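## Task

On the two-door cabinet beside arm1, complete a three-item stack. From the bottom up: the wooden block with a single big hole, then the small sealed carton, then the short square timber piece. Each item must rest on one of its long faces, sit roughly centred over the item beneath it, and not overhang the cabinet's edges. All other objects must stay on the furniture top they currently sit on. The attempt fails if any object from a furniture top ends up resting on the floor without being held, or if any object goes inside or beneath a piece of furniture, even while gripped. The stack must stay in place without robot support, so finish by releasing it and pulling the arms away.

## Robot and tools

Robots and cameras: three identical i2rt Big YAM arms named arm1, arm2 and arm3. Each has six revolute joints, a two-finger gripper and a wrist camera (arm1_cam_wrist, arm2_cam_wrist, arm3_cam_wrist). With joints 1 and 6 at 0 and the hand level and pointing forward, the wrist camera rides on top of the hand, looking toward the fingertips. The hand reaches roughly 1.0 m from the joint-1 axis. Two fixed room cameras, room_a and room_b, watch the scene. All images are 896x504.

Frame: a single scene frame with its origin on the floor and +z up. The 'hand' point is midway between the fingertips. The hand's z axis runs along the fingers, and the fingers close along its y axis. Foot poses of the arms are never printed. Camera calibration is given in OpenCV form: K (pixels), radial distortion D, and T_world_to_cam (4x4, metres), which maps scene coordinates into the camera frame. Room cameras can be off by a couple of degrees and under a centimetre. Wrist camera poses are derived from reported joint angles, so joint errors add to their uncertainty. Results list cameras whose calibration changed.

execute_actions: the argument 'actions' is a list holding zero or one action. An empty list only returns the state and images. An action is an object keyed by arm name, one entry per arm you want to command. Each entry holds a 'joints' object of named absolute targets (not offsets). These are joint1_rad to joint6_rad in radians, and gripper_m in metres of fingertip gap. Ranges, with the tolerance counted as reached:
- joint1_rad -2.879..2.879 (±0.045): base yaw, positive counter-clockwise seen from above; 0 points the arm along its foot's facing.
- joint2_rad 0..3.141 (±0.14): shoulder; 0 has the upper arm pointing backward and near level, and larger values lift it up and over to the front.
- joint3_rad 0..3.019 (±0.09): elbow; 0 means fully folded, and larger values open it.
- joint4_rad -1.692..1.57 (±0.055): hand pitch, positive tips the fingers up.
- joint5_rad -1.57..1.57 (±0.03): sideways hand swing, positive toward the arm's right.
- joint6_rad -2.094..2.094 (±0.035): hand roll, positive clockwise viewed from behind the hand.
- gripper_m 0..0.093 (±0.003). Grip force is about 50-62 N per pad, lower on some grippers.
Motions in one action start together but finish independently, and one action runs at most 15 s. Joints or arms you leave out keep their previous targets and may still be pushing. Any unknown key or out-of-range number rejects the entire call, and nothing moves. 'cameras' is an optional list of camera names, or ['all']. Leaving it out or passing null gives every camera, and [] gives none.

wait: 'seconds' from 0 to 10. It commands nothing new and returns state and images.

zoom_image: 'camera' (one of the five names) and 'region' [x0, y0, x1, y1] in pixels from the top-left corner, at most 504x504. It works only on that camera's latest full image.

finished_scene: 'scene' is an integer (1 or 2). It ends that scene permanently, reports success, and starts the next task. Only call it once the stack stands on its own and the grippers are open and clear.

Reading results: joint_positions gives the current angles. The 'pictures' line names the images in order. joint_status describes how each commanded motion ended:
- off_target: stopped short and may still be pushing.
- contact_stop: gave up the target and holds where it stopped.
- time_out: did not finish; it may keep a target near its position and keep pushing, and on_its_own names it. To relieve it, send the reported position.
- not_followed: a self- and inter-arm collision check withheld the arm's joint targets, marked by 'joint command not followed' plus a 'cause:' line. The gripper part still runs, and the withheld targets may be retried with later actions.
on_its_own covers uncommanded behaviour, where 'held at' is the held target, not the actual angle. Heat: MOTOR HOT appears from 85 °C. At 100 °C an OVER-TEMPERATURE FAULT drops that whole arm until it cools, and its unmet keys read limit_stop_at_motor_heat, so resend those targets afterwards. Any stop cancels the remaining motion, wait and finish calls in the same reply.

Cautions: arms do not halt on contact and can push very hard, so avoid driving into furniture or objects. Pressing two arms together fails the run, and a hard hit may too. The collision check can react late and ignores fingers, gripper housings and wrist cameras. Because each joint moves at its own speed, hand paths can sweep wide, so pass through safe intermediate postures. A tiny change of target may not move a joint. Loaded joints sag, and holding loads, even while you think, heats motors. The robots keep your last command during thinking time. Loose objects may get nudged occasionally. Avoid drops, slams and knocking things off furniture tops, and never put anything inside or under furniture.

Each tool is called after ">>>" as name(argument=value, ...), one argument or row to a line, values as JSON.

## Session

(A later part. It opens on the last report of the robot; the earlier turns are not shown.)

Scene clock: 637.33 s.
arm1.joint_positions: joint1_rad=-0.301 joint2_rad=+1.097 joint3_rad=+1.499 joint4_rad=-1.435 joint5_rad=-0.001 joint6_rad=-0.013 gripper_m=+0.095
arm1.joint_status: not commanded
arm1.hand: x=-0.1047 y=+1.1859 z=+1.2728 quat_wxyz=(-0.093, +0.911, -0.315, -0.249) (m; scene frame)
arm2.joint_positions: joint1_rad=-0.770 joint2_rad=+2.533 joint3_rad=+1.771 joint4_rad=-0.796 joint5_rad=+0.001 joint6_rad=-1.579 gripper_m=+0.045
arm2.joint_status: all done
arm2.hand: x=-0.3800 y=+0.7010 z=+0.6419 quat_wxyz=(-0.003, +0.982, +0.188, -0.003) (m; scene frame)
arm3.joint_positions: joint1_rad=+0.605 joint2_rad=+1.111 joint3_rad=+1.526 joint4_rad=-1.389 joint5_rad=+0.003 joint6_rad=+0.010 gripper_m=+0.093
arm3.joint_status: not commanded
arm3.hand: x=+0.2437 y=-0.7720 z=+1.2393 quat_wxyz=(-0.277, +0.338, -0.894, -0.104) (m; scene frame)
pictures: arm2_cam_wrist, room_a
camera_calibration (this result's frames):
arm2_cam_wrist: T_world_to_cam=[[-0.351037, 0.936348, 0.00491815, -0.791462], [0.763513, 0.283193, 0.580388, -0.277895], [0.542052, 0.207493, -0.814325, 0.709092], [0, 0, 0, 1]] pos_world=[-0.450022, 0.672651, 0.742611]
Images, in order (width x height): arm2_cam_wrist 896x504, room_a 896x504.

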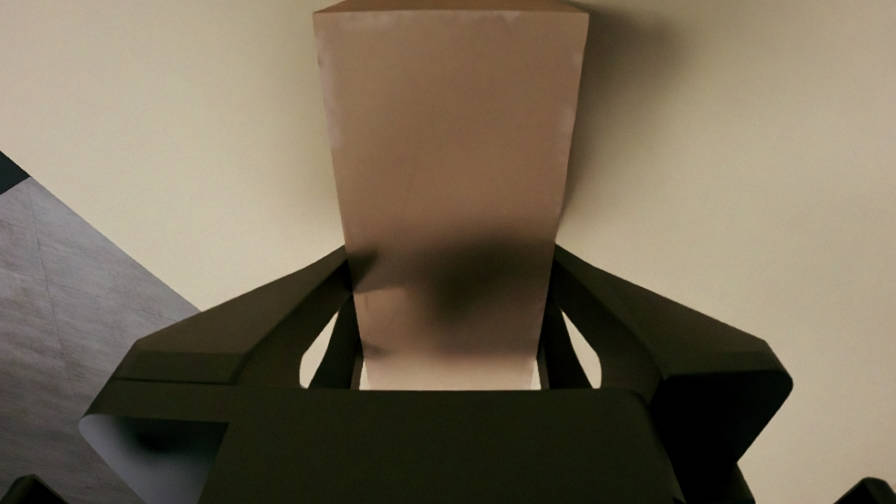

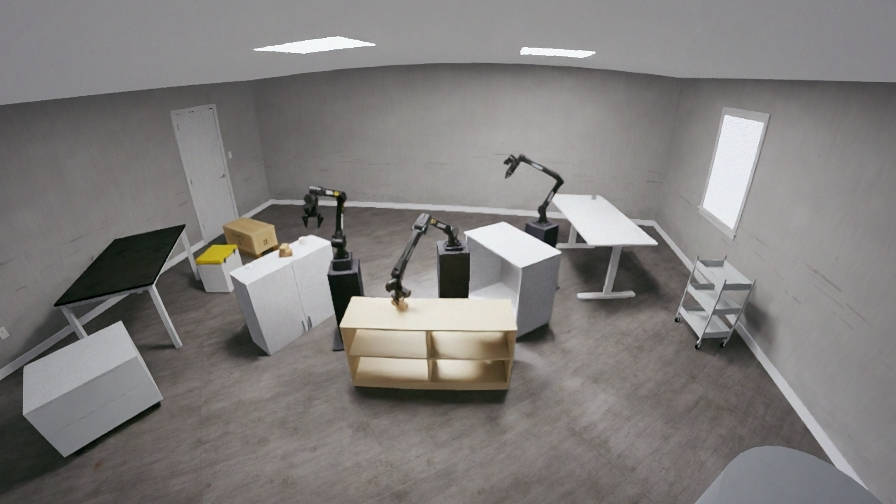

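>>> execute_actions(
  actions=[
    {"arm2":{"joints":{"joint2_rad":2.532,"joint4_rad":-0.796,"gripper_m":0.093}}},
  ],
  cameras=["arm2_cam_wrist","room_a"],
)

Scene clock: 642.03 s.
arm1.joint_positions: joint1_rad=-0.301 joint2_rad=+1.097 joint3_rad=+1.499 joint4_rad=-1.435 joint5_rad=-0.001 joint6_rad=-0.013 gripper_m=+0.095
arm1.joint_status: not commanded
arm1.hand: x=-0.1047 y=+1.1859 z=+1.2728 quat_wxyz=(-0.093, +0.911, -0.315, -0.249) (m; scene frame)
arm2.joint_positions: joint1_rad=-0.770 joint2_rad=+2.533 joint3_rad=+1.771 joint4_rad=-0.796 joint5_rad=+0.001 joint6_rad=-1.579 gripper_m=+0.093
arm2.joint_status: all done
arm2.hand: x=-0.3800 y=+0.7010 z=+0.6419 quat_wxyz=(-0.003, +0.982, +0.188, -0.003) (m; scene frame)
arm3.joint_positions: joint1_rad=+0.605 joint2_rad=+1.111 joint3_rad=+1.526 joint4_rad=-1.389 joint5_rad=+0.003 joint6_rad=+0.010 gripper_m=+0.093
arm3.joint_status: not commanded
arm3.hand: x=+0.2437 y=-0.7720 z=+1.2393 quat_wxyz=(-0.277, +0.338, -0.894, -0.104) (m; scene frame)
pictures: arm2_cam_wrist, room_a
camera_calibration (this result's frames):
arm2_cam_wrist: T_world_to_cam=[[-0.351037, 0.936348, 0.00491815, -0.791462], [0.763513, 0.283193, 0.580388, -0.277895], [0.542052, 0.207493, -0.814325, 0.709092], [0, 0, 0, 1]] pos_world=[-0.450022, 0.672651, 0.742611]
Images, in order (width x height): arm2_cam_wrist 896x504, room_a 896x504.

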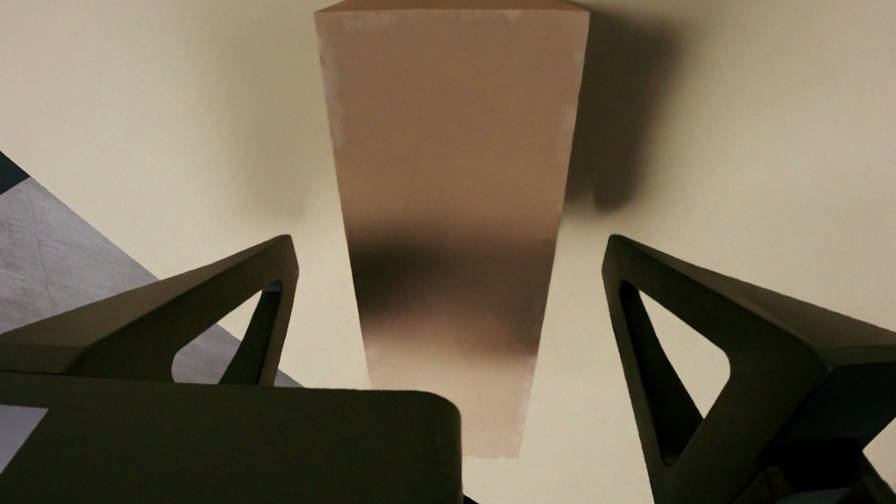

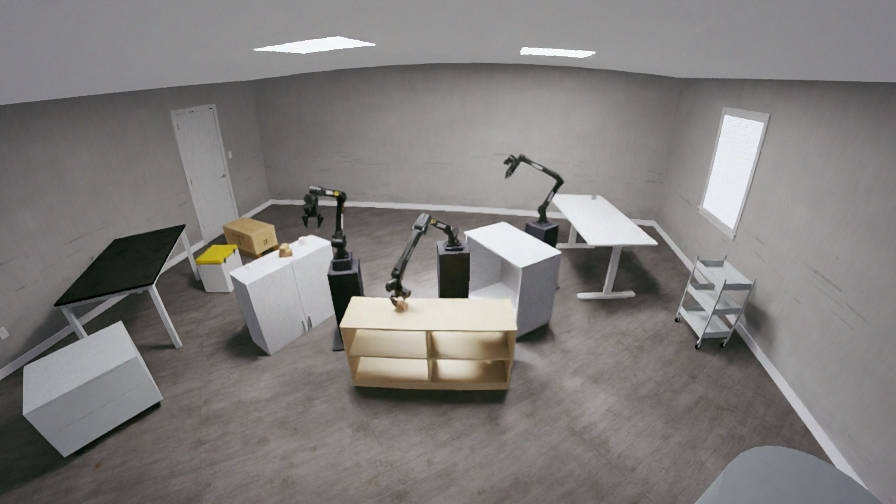

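>>> execute_actions(
  actions=[
    {"arm2":{"joints":{"joint2_rad":2.3}}},
  ],
  cameras=["arm2_cam_wrist"],
)

Scene clock: 658.93 s.
arm1.joint_positions: joint1_rad=-0.301 joint2_rad=+1.097 joint3_rad=+1.499 joint4_rad=-1.435 joint5_rad=-0.001 joint6_rad=-0.013 gripper_m=+0.095
arm1.joint_status: not commanded
arm1.hand: x=-0.1047 y=+1.1859 z=+1.2728 quat_wxyz=(-0.093, +0.911, -0.315, -0.249) (m; scene frame)
arm2.joint_positions: joint1_rad=-0.770 joint2_rad=+2.283 joint3_rad=+1.768 joint4_rad=-0.796 joint5_rad=+0.001 joint6_rad=-1.579 gripper_m=+0.093
arm2.joint_status: all done
arm2.hand: x=-0.4033 y=+0.7633 z=+0.8063 quat_wxyz=(-0.124, +0.974, +0.186, -0.025) (m; scene frame)
arm3.joint_positions: joint1_rad=+0.605 joint2_rad=+1.111 joint3_rad=+1.526 joint4_rad=-1.389 joint5_rad=+0.003 joint6_rad=+0.010 gripper_m=+0.093
arm3.joint_status: not commanded
arm3.hand: x=+0.2437 y=-0.7720 z=+1.2393 quat_wxyz=(-0.277, +0.338, -0.894, -0.104) (m; scene frame)
pictures: arm2_cam_wrist
camera_calibration (this result's frames):
arm2_cam_wrist: T_world_to_cam=[[-0.338352, 0.907564, 0.248689, -1.0282], [0.815001, 0.150511, 0.559571, -0.234413], [0.470416, 0.392013, -0.790591, 0.653794], [0, 0, 0, 1]] pos_world=[-0.464402, 0.712144, 0.903756]
Images, in order (width x height): arm2_cam_wrist 896x504.

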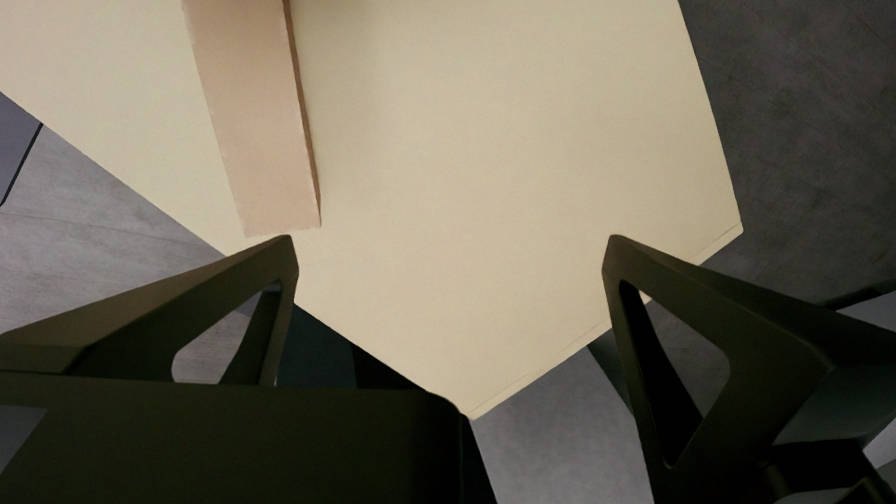

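>>> execute_actions(
  actions=[
    {"arm2":{"joints":{"joint1_rad":0.6,"joint2_rad":0.95,"joint3_rad":1.55,"joint4_rad":-1.45,"joint6_rad":0.0}}},
  ],
  cameras=["room_a","room_b"],
)

Scene clock: 670.67 s.
arm1.joint_positions: joint1_rad=-0.301 joint2_rad=+1.097 joint3_rad=+1.499 joint4_rad=-1.435 joint5_rad=-0.001 joint6_rad=-0.013 gripper_m=+0.095
arm1.joint_status: not commanded
arm1.hand: x=-0.1047 y=+1.1859 z=+1.2728 quat_wxyz=(-0.093, +0.911, -0.315, -0.249) (m; scene frame)
arm2.joint_positions: joint1_rad=+0.594 joint2_rad=+0.942 joint3_rad=+1.546 joint4_rad=-1.442 joint5_rad=-0.002 joint6_rad=-0.014 gripper_m=+0.093
arm2.joint_status: all done
arm2.hand: x=-0.4712 y=+0.0462 z=+1.3767 quat_wxyz=(+0.032, +0.929, +0.082, -0.359) (m; scene frame)
arm3.joint_positions: joint1_rad=+0.605 joint2_rad=+1.111 joint3_rad=+1.526 joint4_rad=-1.389 joint5_rad=+0.003 joint6_rad=+0.010 gripper_m=+0.093
arm3.joint_status: not commanded
arm3.hand: x=+0.2437 y=-0.7720 z=+1.2393 quat_wxyz=(-0.277, +0.338, -0.894, -0.104) (m; scene frame)
pictures: room_a, room_b
Images, in order (width x height): room_a 896x504, room_b 896x504.

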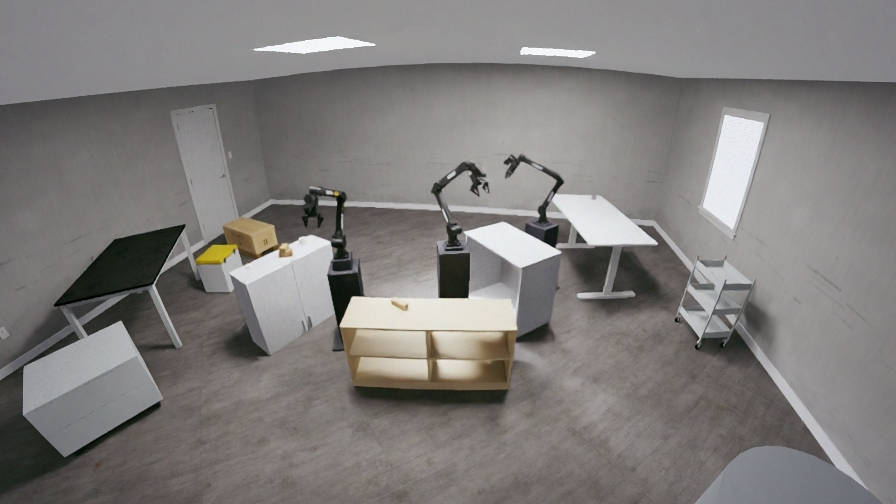

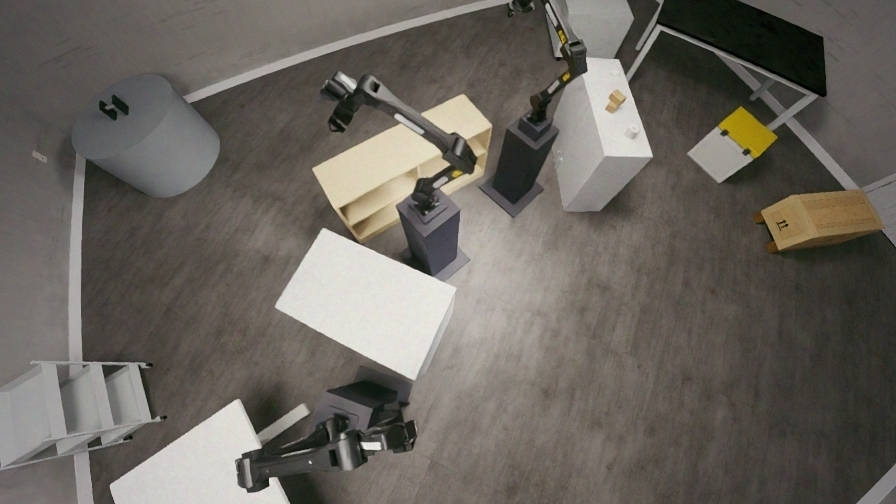

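>>> execute_actions(
  actions=[
    {"arm1":{"joints":{"joint1_rad":0.77,"joint2_rad":2.245,"joint3_rad":1.64,"joint4_rad":-0.915,"joint6_rad":0.02,"gripper_m":0.093}}},
  ],
  cameras=["arm1_cam_wrist","room_a"],
)

Scene clock: 695.03 s.
arm1.joint_positions: joint1_rad=+0.762 joint2_rad=+2.261 joint3_rad=+1.622 joint4_rad=-0.924 joint5_rad=+0.000 joint6_rad=+0.007 gripper_m=+0.093
arm1.joint_status: all done
arm1.hand: x=-0.3815 y=+0.7133 z=+0.7383 quat_wxyz=(-0.002, +0.982, +0.187, -0.002) (m; scene frame)
arm2.joint_positions: joint1_rad=+0.594 joint2_rad=+0.942 joint3_rad=+1.546 joint4_rad=-1.442 joint5_rad=-0.002 joint6_rad=-0.013 gripper_m=+0.093
arm2.joint_status: not commanded
arm2.hand: x=-0.4712 y=+0.0462 z=+1.3767 quat_wxyz=(+0.032, +0.929, +0.081, -0.359) (m; scene frame)
arm3.joint_positions: joint1_rad=+0.605 joint2_rad=+1.111 joint3_rad=+1.526 joint4_rad=-1.389 joint5_rad=+0.003 joint6_rad=+0.010 gripper_m=+0.093
arm3.joint_status: not commanded
arm3.hand: x=+0.2437 y=-0.7720 z=+1.2393 quat_wxyz=(-0.277, +0.338, -0.894, -0.104) (m; scene frame)
pictures: arm1_cam_wrist, room_a
camera_calibration (this result's frames):
arm1_cam_wrist: T_world_to_cam=[[-0.387275, 0.921961, 0.0024549, -0.809597], [0.758064, 0.316912, 0.570006, -0.345837], [0.524745, 0.22261, -0.821637, 0.76763], [0, 0, 0, 1]] pos_world=[-0.45418, 0.685134, 0.82983]
Images, in order (width x height): arm1_cam_wrist 896x504, room_a 896x504.

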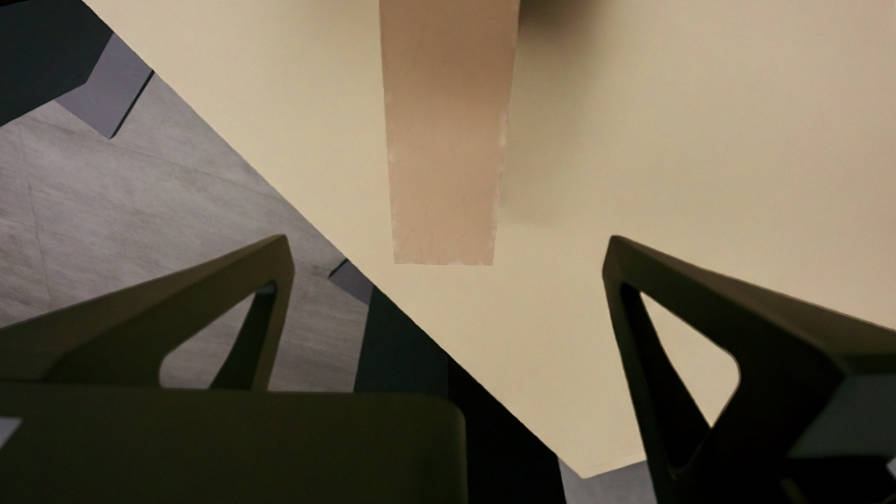

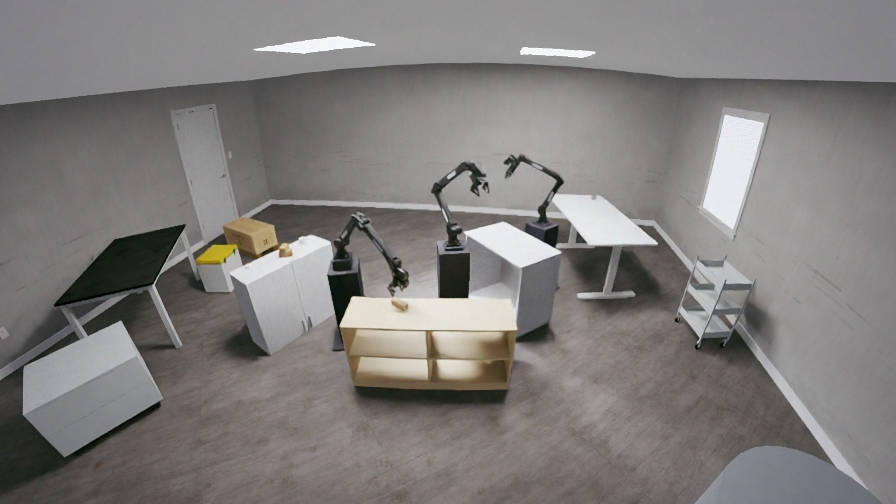

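>>> zoom_image(
  camera="arm1_cam_wrist",
  region=[340, 150, 540, 290],
)

Region (340, 150, 540, 290) of arm1_cam_wrist's 896x504 image, scaled by 2.520, with more detail than that image has; it fills the top 353 rows of this view, and the rest is white.

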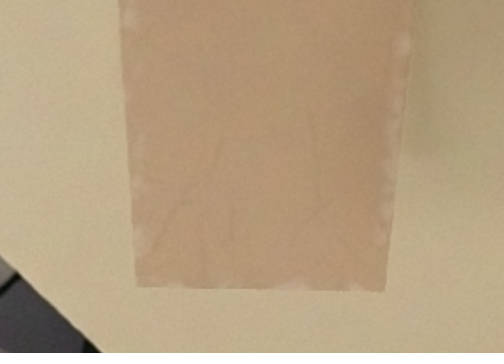

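>>> execute_actions(
  actions=[
    {"arm1":{"joints":{"joint2_rad":2.39,"joint3_rad":1.765,"joint4_rad":-0.82}}},
  ],
  cameras=["arm1_cam_wrist"],
)

Scene clock: 728.50 s.
arm1.joint_positions: joint1_rad=+0.762 joint2_rad=+2.380 joint3_rad=+1.730 joint4_rad=-0.832 joint5_rad=+0.000 joint6_rad=+0.007 gripper_m=+0.093
arm1.joint_status: all done
arm1.hand: x=-0.4230 y=+0.6968 z=+0.6989 quat_wxyz=(+0.006, +0.982, +0.187, -0.041) (m; scene frame)
arm2.joint_positions: joint1_rad=+0.594 joint2_rad=+0.942 joint3_rad=+1.546 joint4_rad=-1.442 joint5_rad=-0.002 joint6_rad=-0.013 gripper_m=+0.093
arm2.joint_status: not commanded
arm2.hand: x=-0.4712 y=+0.0462 z=+1.3767 quat_wxyz=(+0.032, +0.929, +0.081, -0.359) (m; scene frame)
arm3.joint_positions: joint1_rad=+0.605 joint2_rad=+1.111 joint3_rad=+1.526 joint4_rad=-1.389 joint5_rad=+0.003 joint6_rad=+0.010 gripper_m=+0.093
arm3.joint_status: not commanded
arm3.hand: x=+0.2437 y=-0.7720 z=+1.2393 quat_wxyz=(-0.277, +0.338, -0.894, -0.104) (m; scene frame)
pictures: arm1_cam_wrist
camera_calibration (this result's frames):
arm1_cam_wrist: T_world_to_cam=[[-0.387404, 0.921903, 0.00369843, -0.811256], [0.798167, 0.333394, 0.501774, -0.233521], [0.461354, 0.197341, -0.864991, 0.78182], [0, 0, 0, 1]] pos_world=[-0.488591, 0.671468, 0.796442]
Images, in order (width x height): arm1_cam_wrist 896x504.

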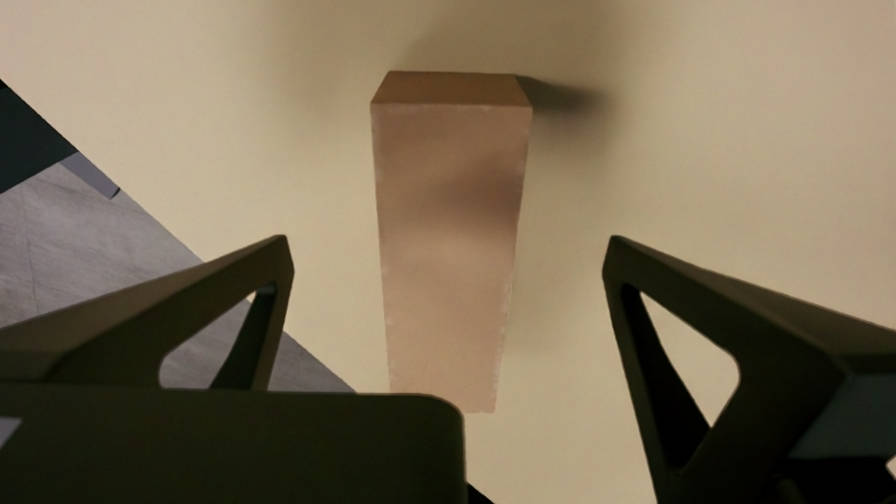

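>>> execute_actions(
  actions=[
    {"arm1":{"joints":{"joint2_rad":2.468,"joint4_rad":-0.82}}},
  ],
  cameras=["arm1_cam_wrist"],
)

Scene clock: 756.87 s.
arm1.joint_positions: joint1_rad=+0.762 joint2_rad=+2.465 joint3_rad=+1.730 joint4_rad=-0.832 joint5_rad=+0.000 joint6_rad=+0.007 gripper_m=+0.093
arm1.joint_status: all done
arm1.hand: x=-0.4001 y=+0.7063 z=+0.6455 quat_wxyz=(-0.002, +0.982, +0.187, +0.000) (m; scene frame)
arm2.joint_positions: joint1_rad=+0.594 joint2_rad=+0.942 joint3_rad=+1.546 joint4_rad=-1.442 joint5_rad=-0.002 joint6_rad=-0.013 gripper_m=+0.093
arm2.joint_status: not commanded
arm2.hand: x=-0.4712 y=+0.0462 z=+1.3767 quat_wxyz=(+0.032, +0.929, +0.081, -0.359) (m; scene frame)
arm3.joint_positions: joint1_rad=+0.605 joint2_rad=+1.111 joint3_rad=+1.526 joint4_rad=-1.389 joint5_rad=+0.003 joint6_rad=+0.010 gripper_m=+0.093
arm3.joint_status: not commanded
arm3.hand: x=+0.2437 y=-0.7720 z=+1.2393 quat_wxyz=(-0.277, +0.338, -0.894, -0.104) (m; scene frame)
pictures: arm1_cam_wrist
camera_calibration (this result's frames):
arm1_cam_wrist: T_world_to_cam=[[-0.387268, 0.921964, 0.00240239, -0.810085], [0.756249, 0.316167, 0.572823, -0.27865], [0.527363, 0.223653, -0.819675, 0.70177], [0, 0, 0, 1]] pos_world=[-0.473079, 0.678016, 0.736787]
Images, in order (width x height): arm1_cam_wrist 896x504.

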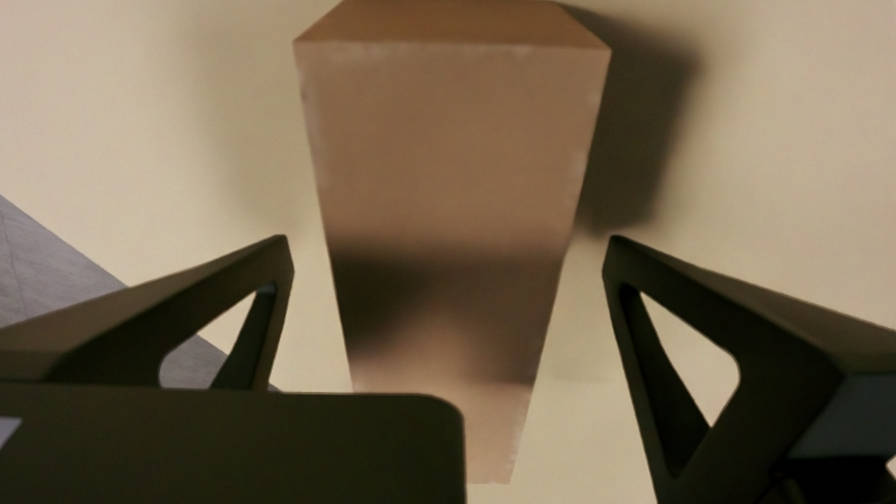

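>>> execute_actions(
  actions=[
    {"arm1":{"joints":{"gripper_m":0.034}}},
  ],
  cameras=["arm1_cam_wrist"],
)

Scene clock: 763.77 s.
arm1.joint_positions: joint1_rad=+0.762 joint2_rad=+2.465 joint3_rad=+1.730 joint4_rad=-0.832 joint5_rad=+0.000 joint6_rad=+0.007 gripper_m=+0.046
arm1.joint_status: gripper_m off_target (ended at +0.046, target +0.034)
arm1.hand: x=-0.4001 y=+0.7063 z=+0.6455 quat_wxyz=(-0.002, +0.982, +0.186, +0.000) (m; scene frame)
arm2.joint_positions: joint1_rad=+0.594 joint2_rad=+0.942 joint3_rad=+1.546 joint4_rad=-1.442 joint5_rad=-0.002 joint6_rad=-0.013 gripper_m=+0.093
arm2.joint_status: not commanded
arm2.hand: x=-0.4712 y=+0.0462 z=+1.3767 quat_wxyz=(+0.032, +0.929, +0.081, -0.359) (m; scene frame)
arm3.joint_positions: joint1_rad=+0.605 joint2_rad=+1.111 joint3_rad=+1.526 joint4_rad=-1.389 joint5_rad=+0.003 joint6_rad=+0.010 gripper_m=+0.093
arm3.joint_status: not commanded
arm3.hand: x=+0.2437 y=-0.7720 z=+1.2393 quat_wxyz=(-0.277, +0.338, -0.894, -0.104) (m; scene frame)
pictures: arm1_cam_wrist
camera_calibration (this result's frames):
arm1_cam_wrist: T_world_to_cam=[[-0.386916, 0.922112, 0.00240267, -0.810049], [0.75637, 0.315879, 0.572822, -0.278396], [0.527447, 0.223451, -0.819676, 0.701947], [0, 0, 0, 1]] pos_world=[-0.47309, 0.678044, 0.736787]
Images, in order (width x height): arm1_cam_wrist 896x504.

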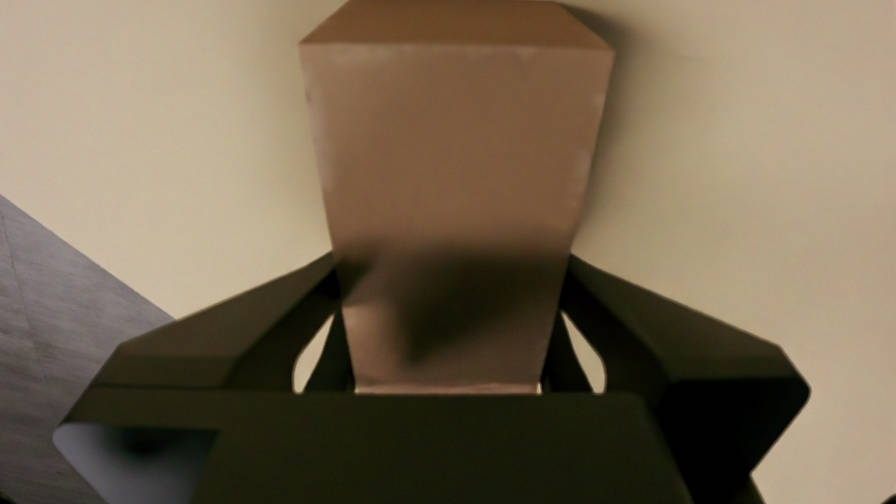

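>>> execute_actions(
  actions=[
    {"arm1":{"joints":{"joint2_rad":2.28}}},
  ],
  cameras=["arm1_cam_wrist"],
)

Scene clock: 785.53 s.
arm1.joint_positions: joint1_rad=+0.762 joint2_rad=+2.283 joint3_rad=+1.730 joint4_rad=-0.832 joint5_rad=+0.000 joint6_rad=+0.007 gripper_m=+0.046
arm1.joint_status: all done
arm1.hand: x=-0.4442 y=+0.6879 z=+0.7631 quat_wxyz=(+0.015, +0.978, +0.186, -0.089) (m; scene frame)
arm2.joint_positions: joint1_rad=+0.594 joint2_rad=+0.942 joint3_rad=+1.546 joint4_rad=-1.442 joint5_rad=-0.002 joint6_rad=-0.013 gripper_m=+0.093
arm2.joint_status: not commanded
arm2.hand: x=-0.4712 y=+0.0462 z=+1.3767 quat_wxyz=(+0.032, +0.929, +0.081, -0.359) (m; scene frame)
arm3.joint_positions: joint1_rad=+0.605 joint2_rad=+1.111 joint3_rad=+1.526 joint4_rad=-1.389 joint5_rad=+0.003 joint6_rad=+0.010 gripper_m=+0.093
arm3.joint_status: not commanded
arm3.hand: x=+0.2437 y=-0.7720 z=+1.2393 quat_wxyz=(-0.277, +0.338, -0.894, -0.104) (m; scene frame)
pictures: arm1_cam_wrist
camera_calibration (this result's frames):
arm1_cam_wrist: T_world_to_cam=[[-0.387088, 0.922029, 0.00514027, -0.812586], [0.839695, 0.350208, 0.41505, -0.172788], [0.380888, 0.164977, -0.909784, 0.869581], [0, 0, 0, 1]] pos_world=[-0.500666, 0.666278, 0.867024]
Images, in order (width x height): arm1_cam_wrist 896x504.

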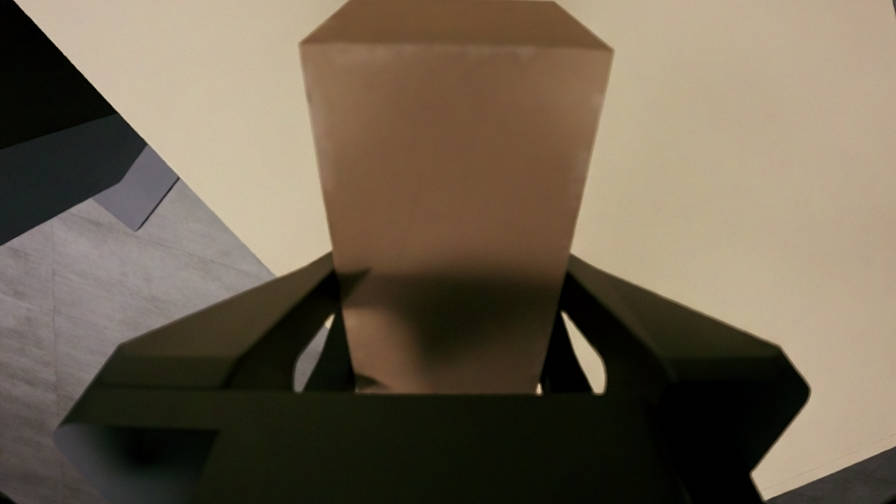

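>>> execute_actions(
  actions=[
    {"arm1":{"joints":{"joint1_rad":-0.4,"joint2_rad":2.01,"joint3_rad":2.07,"joint4_rad":-1.59}}},
  ],
  cameras=["arm1_cam_wrist","room_a","room_b"],
)

Scene clock: 798.57 s.
arm1.joint_positions: joint1_rad=-0.397 joint2_rad=+2.016 joint3_rad=+2.059 joint4_rad=-1.574 joint5_rad=+0.003 joint6_rad=+0.009 gripper_m=+0.046
arm1.joint_status: all done
arm1.hand: x=-0.2578 y=+1.3913 z=+1.0513 quat_wxyz=(-0.012, +0.924, -0.383, -0.018) (m; scene frame)
arm2.joint_positions: joint1_rad=+0.594 joint2_rad=+0.942 joint3_rad=+1.546 joint4_rad=-1.442 joint5_rad=-0.002 joint6_rad=-0.013 gripper_m=+0.093
arm2.joint_status: not commanded
arm2.hand: x=-0.4712 y=+0.0462 z=+1.3767 quat_wxyz=(+0.032, +0.929, +0.081, -0.359) (m; scene frame)
arm3.joint_positions: joint1_rad=+0.605 joint2_rad=+1.111 joint3_rad=+1.526 joint4_rad=-1.389 joint5_rad=+0.003 joint6_rad=+0.010 gripper_m=+0.093
arm3.joint_status: not commanded
arm3.hand: x=+0.2437 y=-0.7720 z=+1.2393 quat_wxyz=(-0.277, +0.338, -0.894, -0.104) (m; scene frame)
pictures: arm1_cam_wrist, room_a, room_b
camera_calibration (this result's frames):
arm1_cam_wrist: T_world_to_cam=[[0.691242, 0.72258, 0.00787591, -0.837845], [0.606794, -0.586327, 0.536677, 0.41979], [0.39241, -0.366194, -0.843751, 1.61729], [0, 0, 0, 1]] pos_world=[-0.310213, 1.44379, 1.1459]
Images, in order (width x height): arm1_cam_wrist 896x504, room_a 896x504, room_b 896x504.

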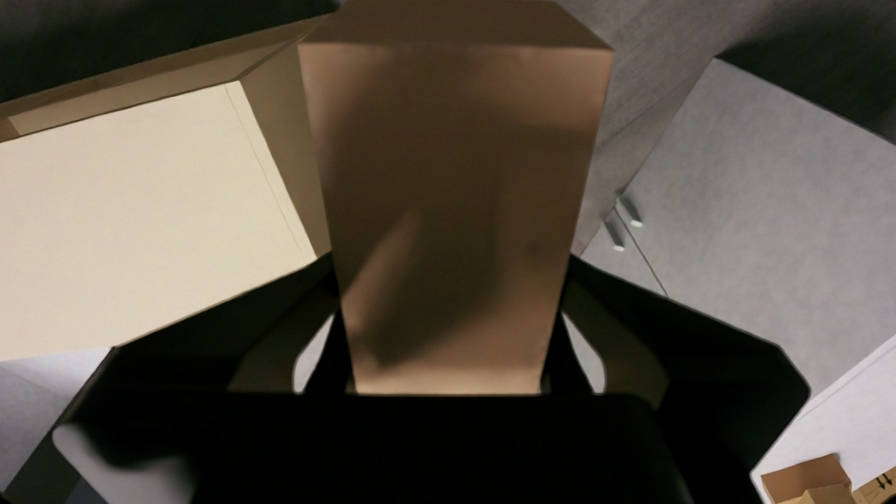

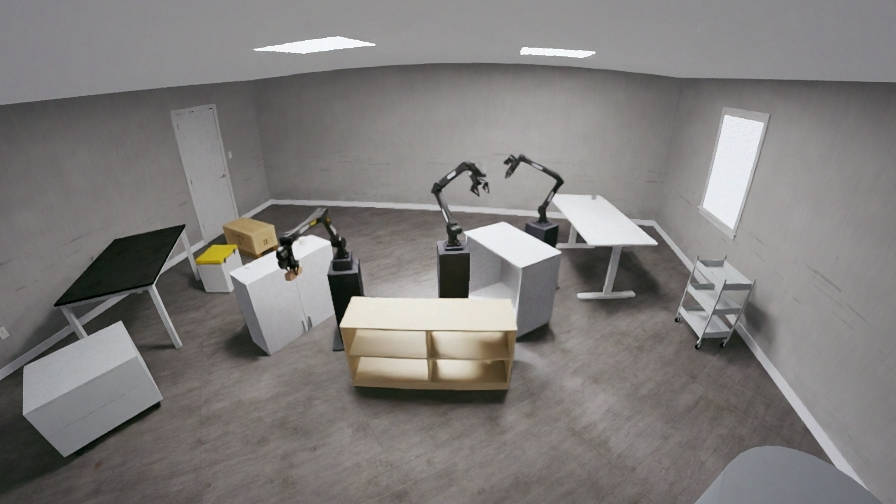

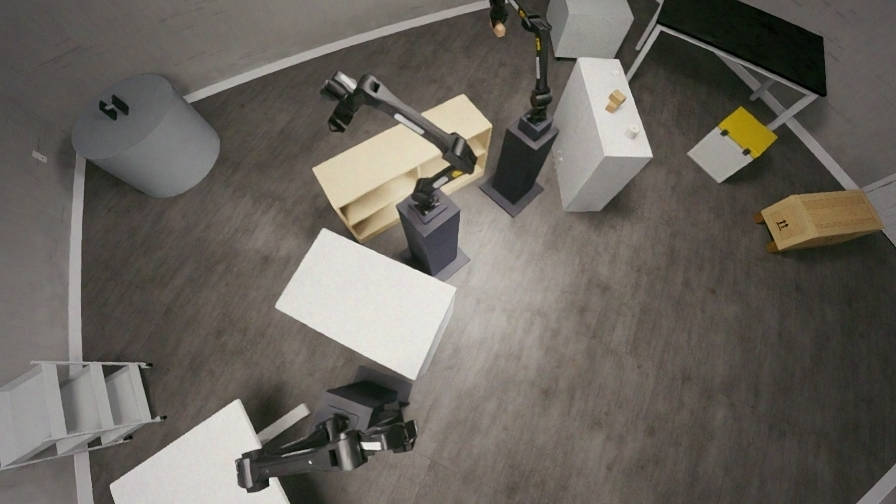

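>>> execute_actions(
  actions=[
    {"arm1":{"joints":{"joint1_rad":-2.0,"joint6_rad":1.325}}},
  ],
  cameras=["arm1_cam_wrist","room_a","room_b"],
)

Scene clock: 804.67 s.
arm1.joint_positions: joint1_rad=-2.006 joint2_rad=+2.022 joint3_rad=+2.059 joint4_rad=-1.574 joint5_rad=+0.003 joint6_rad=+1.309 gripper_m=+0.046
arm1.joint_status: all done
arm1.hand: x=+0.6615 y=+1.3808 z=+1.0496 quat_wxyz=(-0.010, -0.273, -0.962, -0.017) (m; scene frame)
arm2.joint_positions: joint1_rad=+0.594 joint2_rad=+0.942 joint3_rad=+1.546 joint4_rad=-1.442 joint5_rad=-0.002 joint6_rad=-0.013 gripper_m=+0.093
arm2.joint_status: not commanded
arm2.hand: x=-0.4712 y=+0.0462 z=+1.3767 quat_wxyz=(+0.032, +0.929, +0.081, -0.359) (m; scene frame)
arm3.joint_positions: joint1_rad=+0.605 joint2_rad=+1.111 joint3_rad=+1.526 joint4_rad=-1.389 joint5_rad=+0.003 joint6_rad=+0.010 gripper_m=+0.093
arm3.joint_status: not commanded
arm3.hand: x=+0.2437 y=-0.7720 z=+1.2393 quat_wxyz=(-0.277, +0.338, -0.894, -0.104) (m; scene frame)
pictures: arm1_cam_wrist, room_a, room_b
camera_calibration (this result's frames):
arm1_cam_wrist: T_world_to_cam=[[-0.505949, -0.861622, -0.0402848, 1.56423], [-0.724264, 0.398999, 0.562354, -0.650249], [-0.468463, 0.313699, -0.825915, 0.863273], [0, 0, 0, 1]] pos_world=[0.72488, 1.33642, 1.14167]
Images, in order (width x height): arm1_cam_wrist 896x504, room_a 896x504, room_b 896x504.

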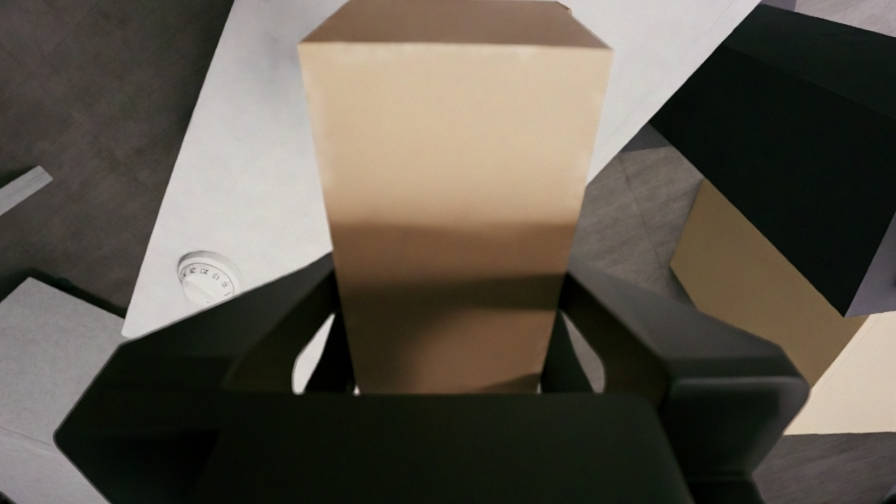

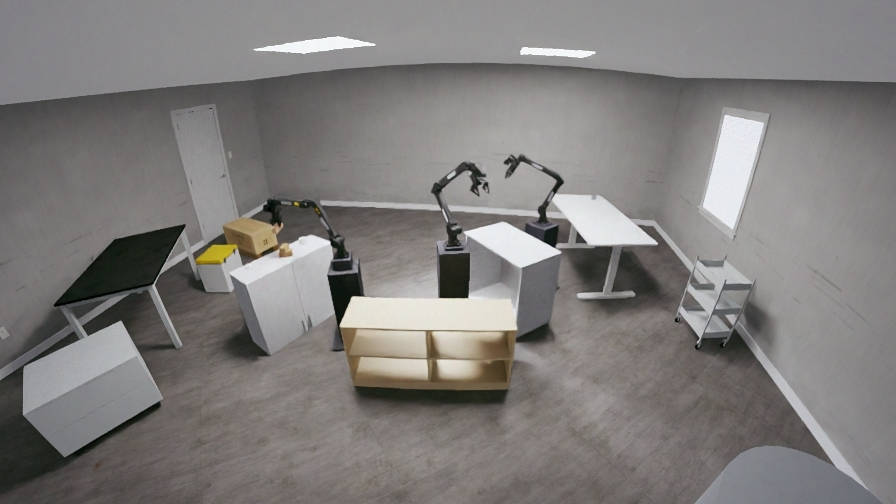

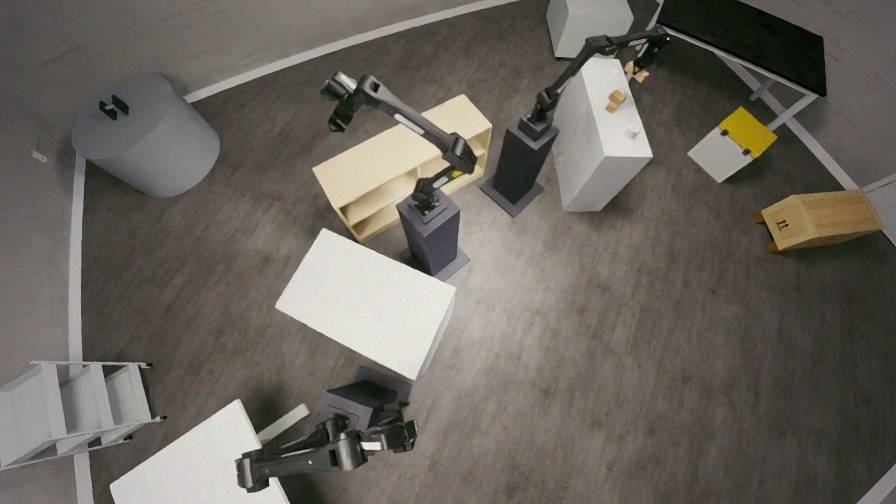

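>>> zoom_image(
  camera="room_b",
  region=[570, 20, 690, 160],
)

>>> zoom_image(
  camera="room_a",
  region=[230, 190, 350, 280],
)

Region (570, 20, 690, 160) of room_b's 896x504 image, scaled by 3.600, with more detail than that image has; it fills the left 432 columns of this view, and the rest is white.

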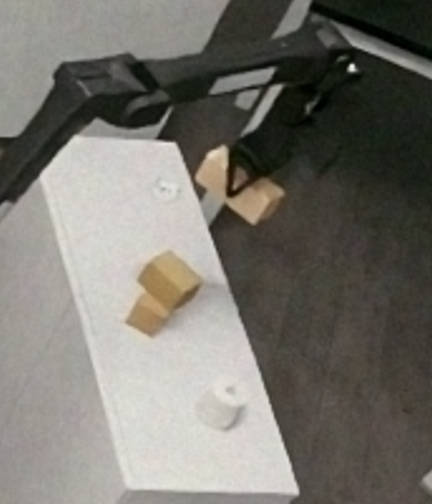

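Region (230, 190, 350, 280) of room_a's 896x504 image, scaled by 4.200, with more detail than that image has; it fills the top 378 rows of this view, and the rest is white.

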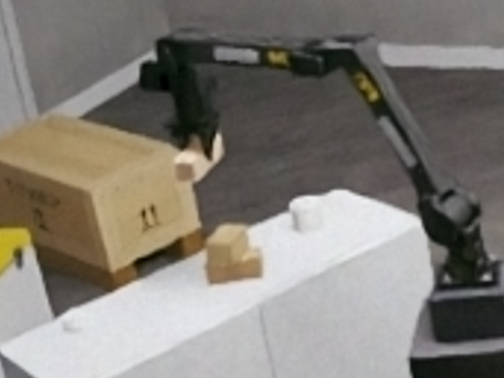

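>>> execute_actions(
  actions=[
    {"arm1":{"joints":{"joint2_rad":2.045,"joint3_rad":1.82,"joint4_rad":-1.315}}},
  ],
  cameras=["arm1_cam_wrist","room_a","room_b"],
)

Scene clock: 888.73 s.
arm1.joint_positions: joint1_rad=-2.006 joint2_rad=+2.058 joint3_rad=+1.807 joint4_rad=-1.331 joint5_rad=+0.003 joint6_rad=+1.310 gripper_m=+0.046
arm1.joint_status: all done
arm1.hand: x=+0.6530 y=+1.3732 z=+0.9321 quat_wxyz=(+0.001, -0.273, -0.962, +0.003) (m; scene frame)
arm2.joint_positions: joint1_rad=+0.594 joint2_rad=+0.942 joint3_rad=+1.546 joint4_rad=-1.442 joint5_rad=-0.002 joint6_rad=-0.013 gripper_m=+0.093
arm2.joint_status: not commanded
arm2.hand: x=-0.4712 y=+0.0462 z=+1.3767 quat_wxyz=(+0.032, +0.929, +0.081, -0.359) (m; scene frame)
arm3.joint_positions: joint1_rad=+0.605 joint2_rad=+1.111 joint3_rad=+1.526 joint4_rad=-1.389 joint5_rad=+0.003 joint6_rad=+0.010 gripper_m=+0.093
arm3.joint_status: not commanded
arm3.hand: x=+0.2437 y=-0.7720 z=+1.2393 quat_wxyz=(-0.277, +0.338, -0.894, -0.104) (m; scene frame)
pictures: arm1_cam_wrist, room_a, room_b
camera_calibration (this result's frames):
arm1_cam_wrist: T_world_to_cam=[[-0.506779, -0.862068, 0.00365107, 1.50887], [-0.70524, 0.417014, 0.573354, -0.634688], [-0.495793, 0.287989, -0.819299, 0.811551], [0, 0, 0, 1]] pos_world=[0.719417, 1.3317, 1.0233]
Images, in order (width x height): arm1_cam_wrist 896x504, room_a 896x504, room_b 896x504.

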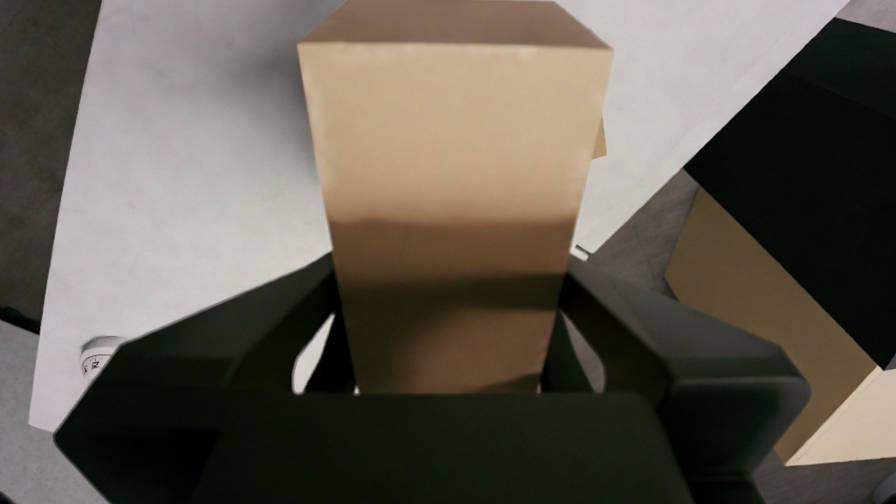

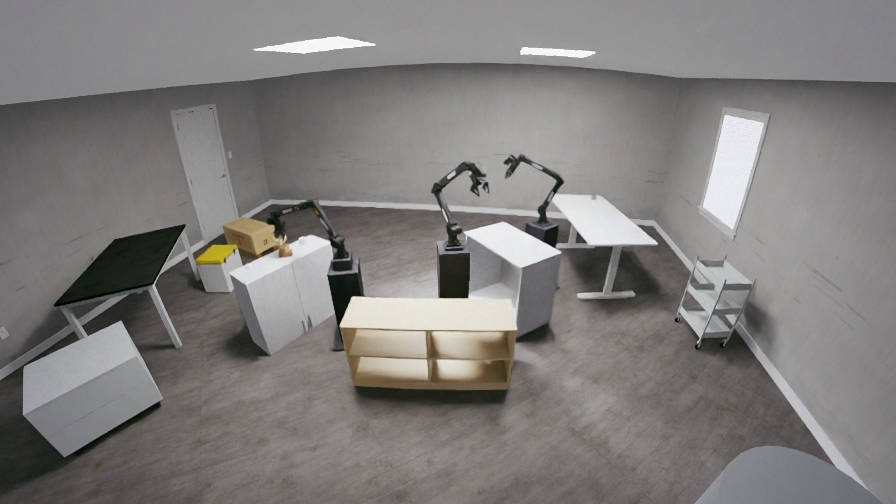

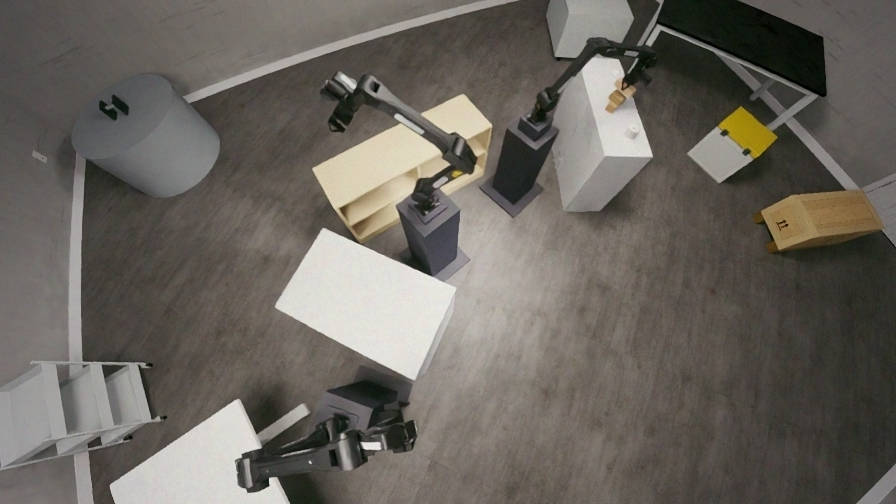

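>>> zoom_image(
  camera="arm1_cam_wrist",
  region=[500, 0, 700, 200],
)

>>> zoom_image(
  camera="room_b",
  region=[580, 40, 680, 140],
)

>>> zoom_image(
  camera="room_a",
  region=[245, 200, 325, 270],
)

Region (500, 0, 700, 200) of arm1_cam_wrist's 896x504 image, scaled by 2.520, with more detail than that image has.

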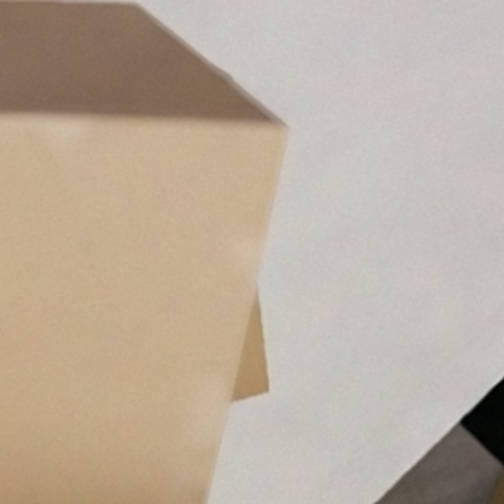

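Region (580, 40, 680, 140) of room_b's 896x504 image, scaled by 5.040, with more detail than that image has.

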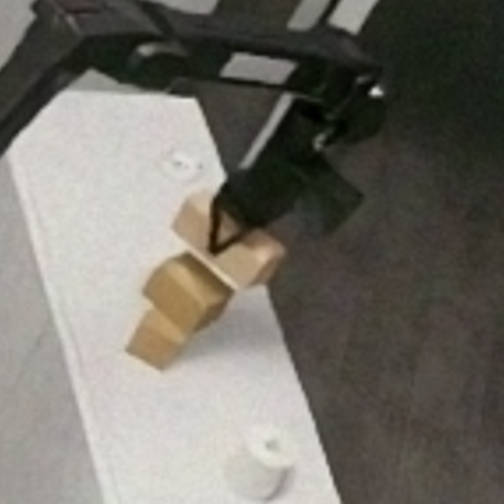

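Region (245, 200, 325, 270) of room_a's 896x504 image, scaled by 6.300, with more detail than that image has; it fills the top 441 rows of this view, and the rest is white.

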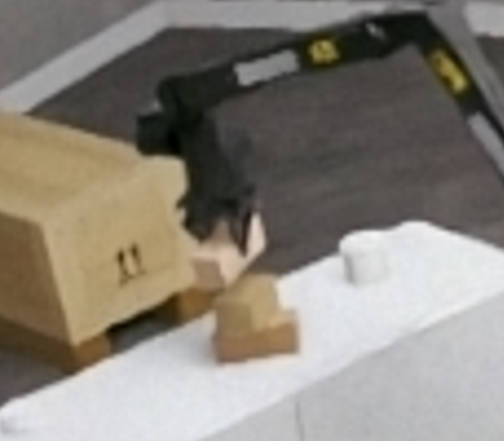

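>>> execute_actions(
  actions=[
    {"arm1":{"joints":{"joint4_rad":-1.0}}},
  ],
  cameras=["arm1_cam_wrist","room_a"],
)

Scene clock: 983.87 s.
arm1.joint_positions: joint1_rad=-2.006 joint2_rad=+2.058 joint3_rad=+1.807 joint4_rad=-1.024 joint5_rad=+0.003 joint6_rad=+1.310 gripper_m=+0.046
arm1.joint_status: all done
arm1.hand: x=+0.7071 y=+1.4242 z=+0.9431 quat_wxyz=(-0.077, -0.271, -0.951, -0.129) (m; scene frame)
arm2.joint_positions: joint1_rad=+0.594 joint2_rad=+0.942 joint3_rad=+1.546 joint4_rad=-1.442 joint5_rad=-0.002 joint6_rad=-0.013 gripper_m=+0.093
arm2.joint_status: not commanded
arm2.hand: x=-0.4712 y=+0.0462 z=+1.3767 quat_wxyz=(+0.032, +0.929, +0.081, -0.359) (m; scene frame)
arm3.joint_positions: joint1_rad=+0.605 joint2_rad=+1.111 joint3_rad=+1.526 joint4_rad=-1.389 joint5_rad=+0.003 joint6_rad=+0.010 gripper_m=+0.093
arm3.joint_status: not commanded
arm3.hand: x=+0.2437 y=-0.7720 z=+1.2393 quat_wxyz=(-0.277, +0.338, -0.894, -0.104) (m; scene frame)
pictures: arm1_cam_wrist, room_a
camera_calibration (this result's frames):
arm1_cam_wrist: T_world_to_cam=[[-0.475619, -0.831591, -0.286781, 1.78871], [-0.823319, 0.306047, 0.477997, -0.292616], [-0.309729, 0.463457, -0.830226, 0.461559], [0, 0, 0, 1]] pos_world=[0.752789, 1.36312, 1.03604]
Images, in order (width x height): arm1_cam_wrist 896x504, room_a 896x504.

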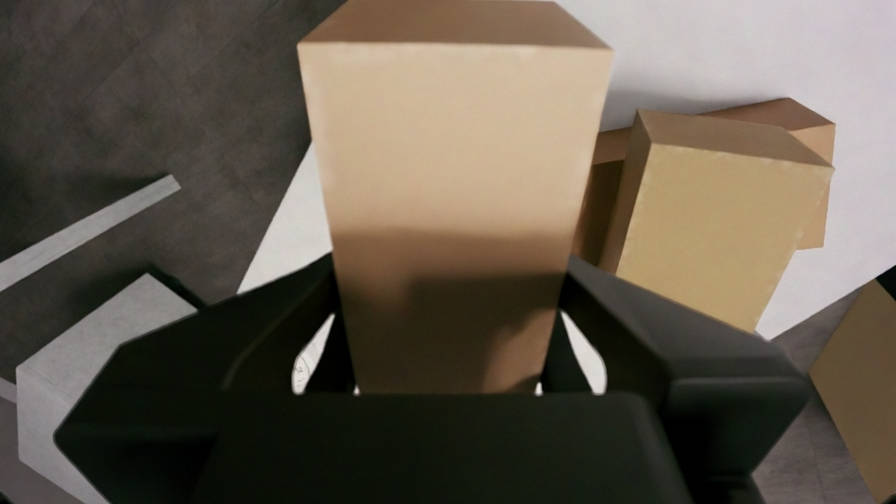

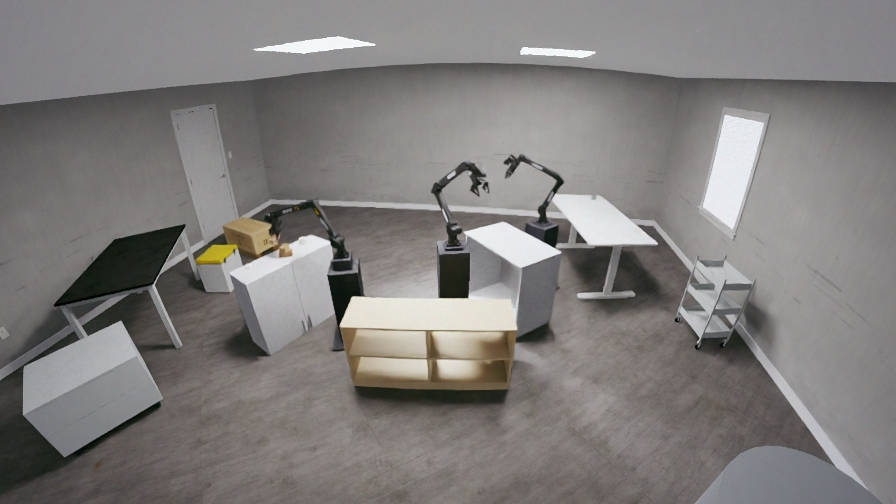

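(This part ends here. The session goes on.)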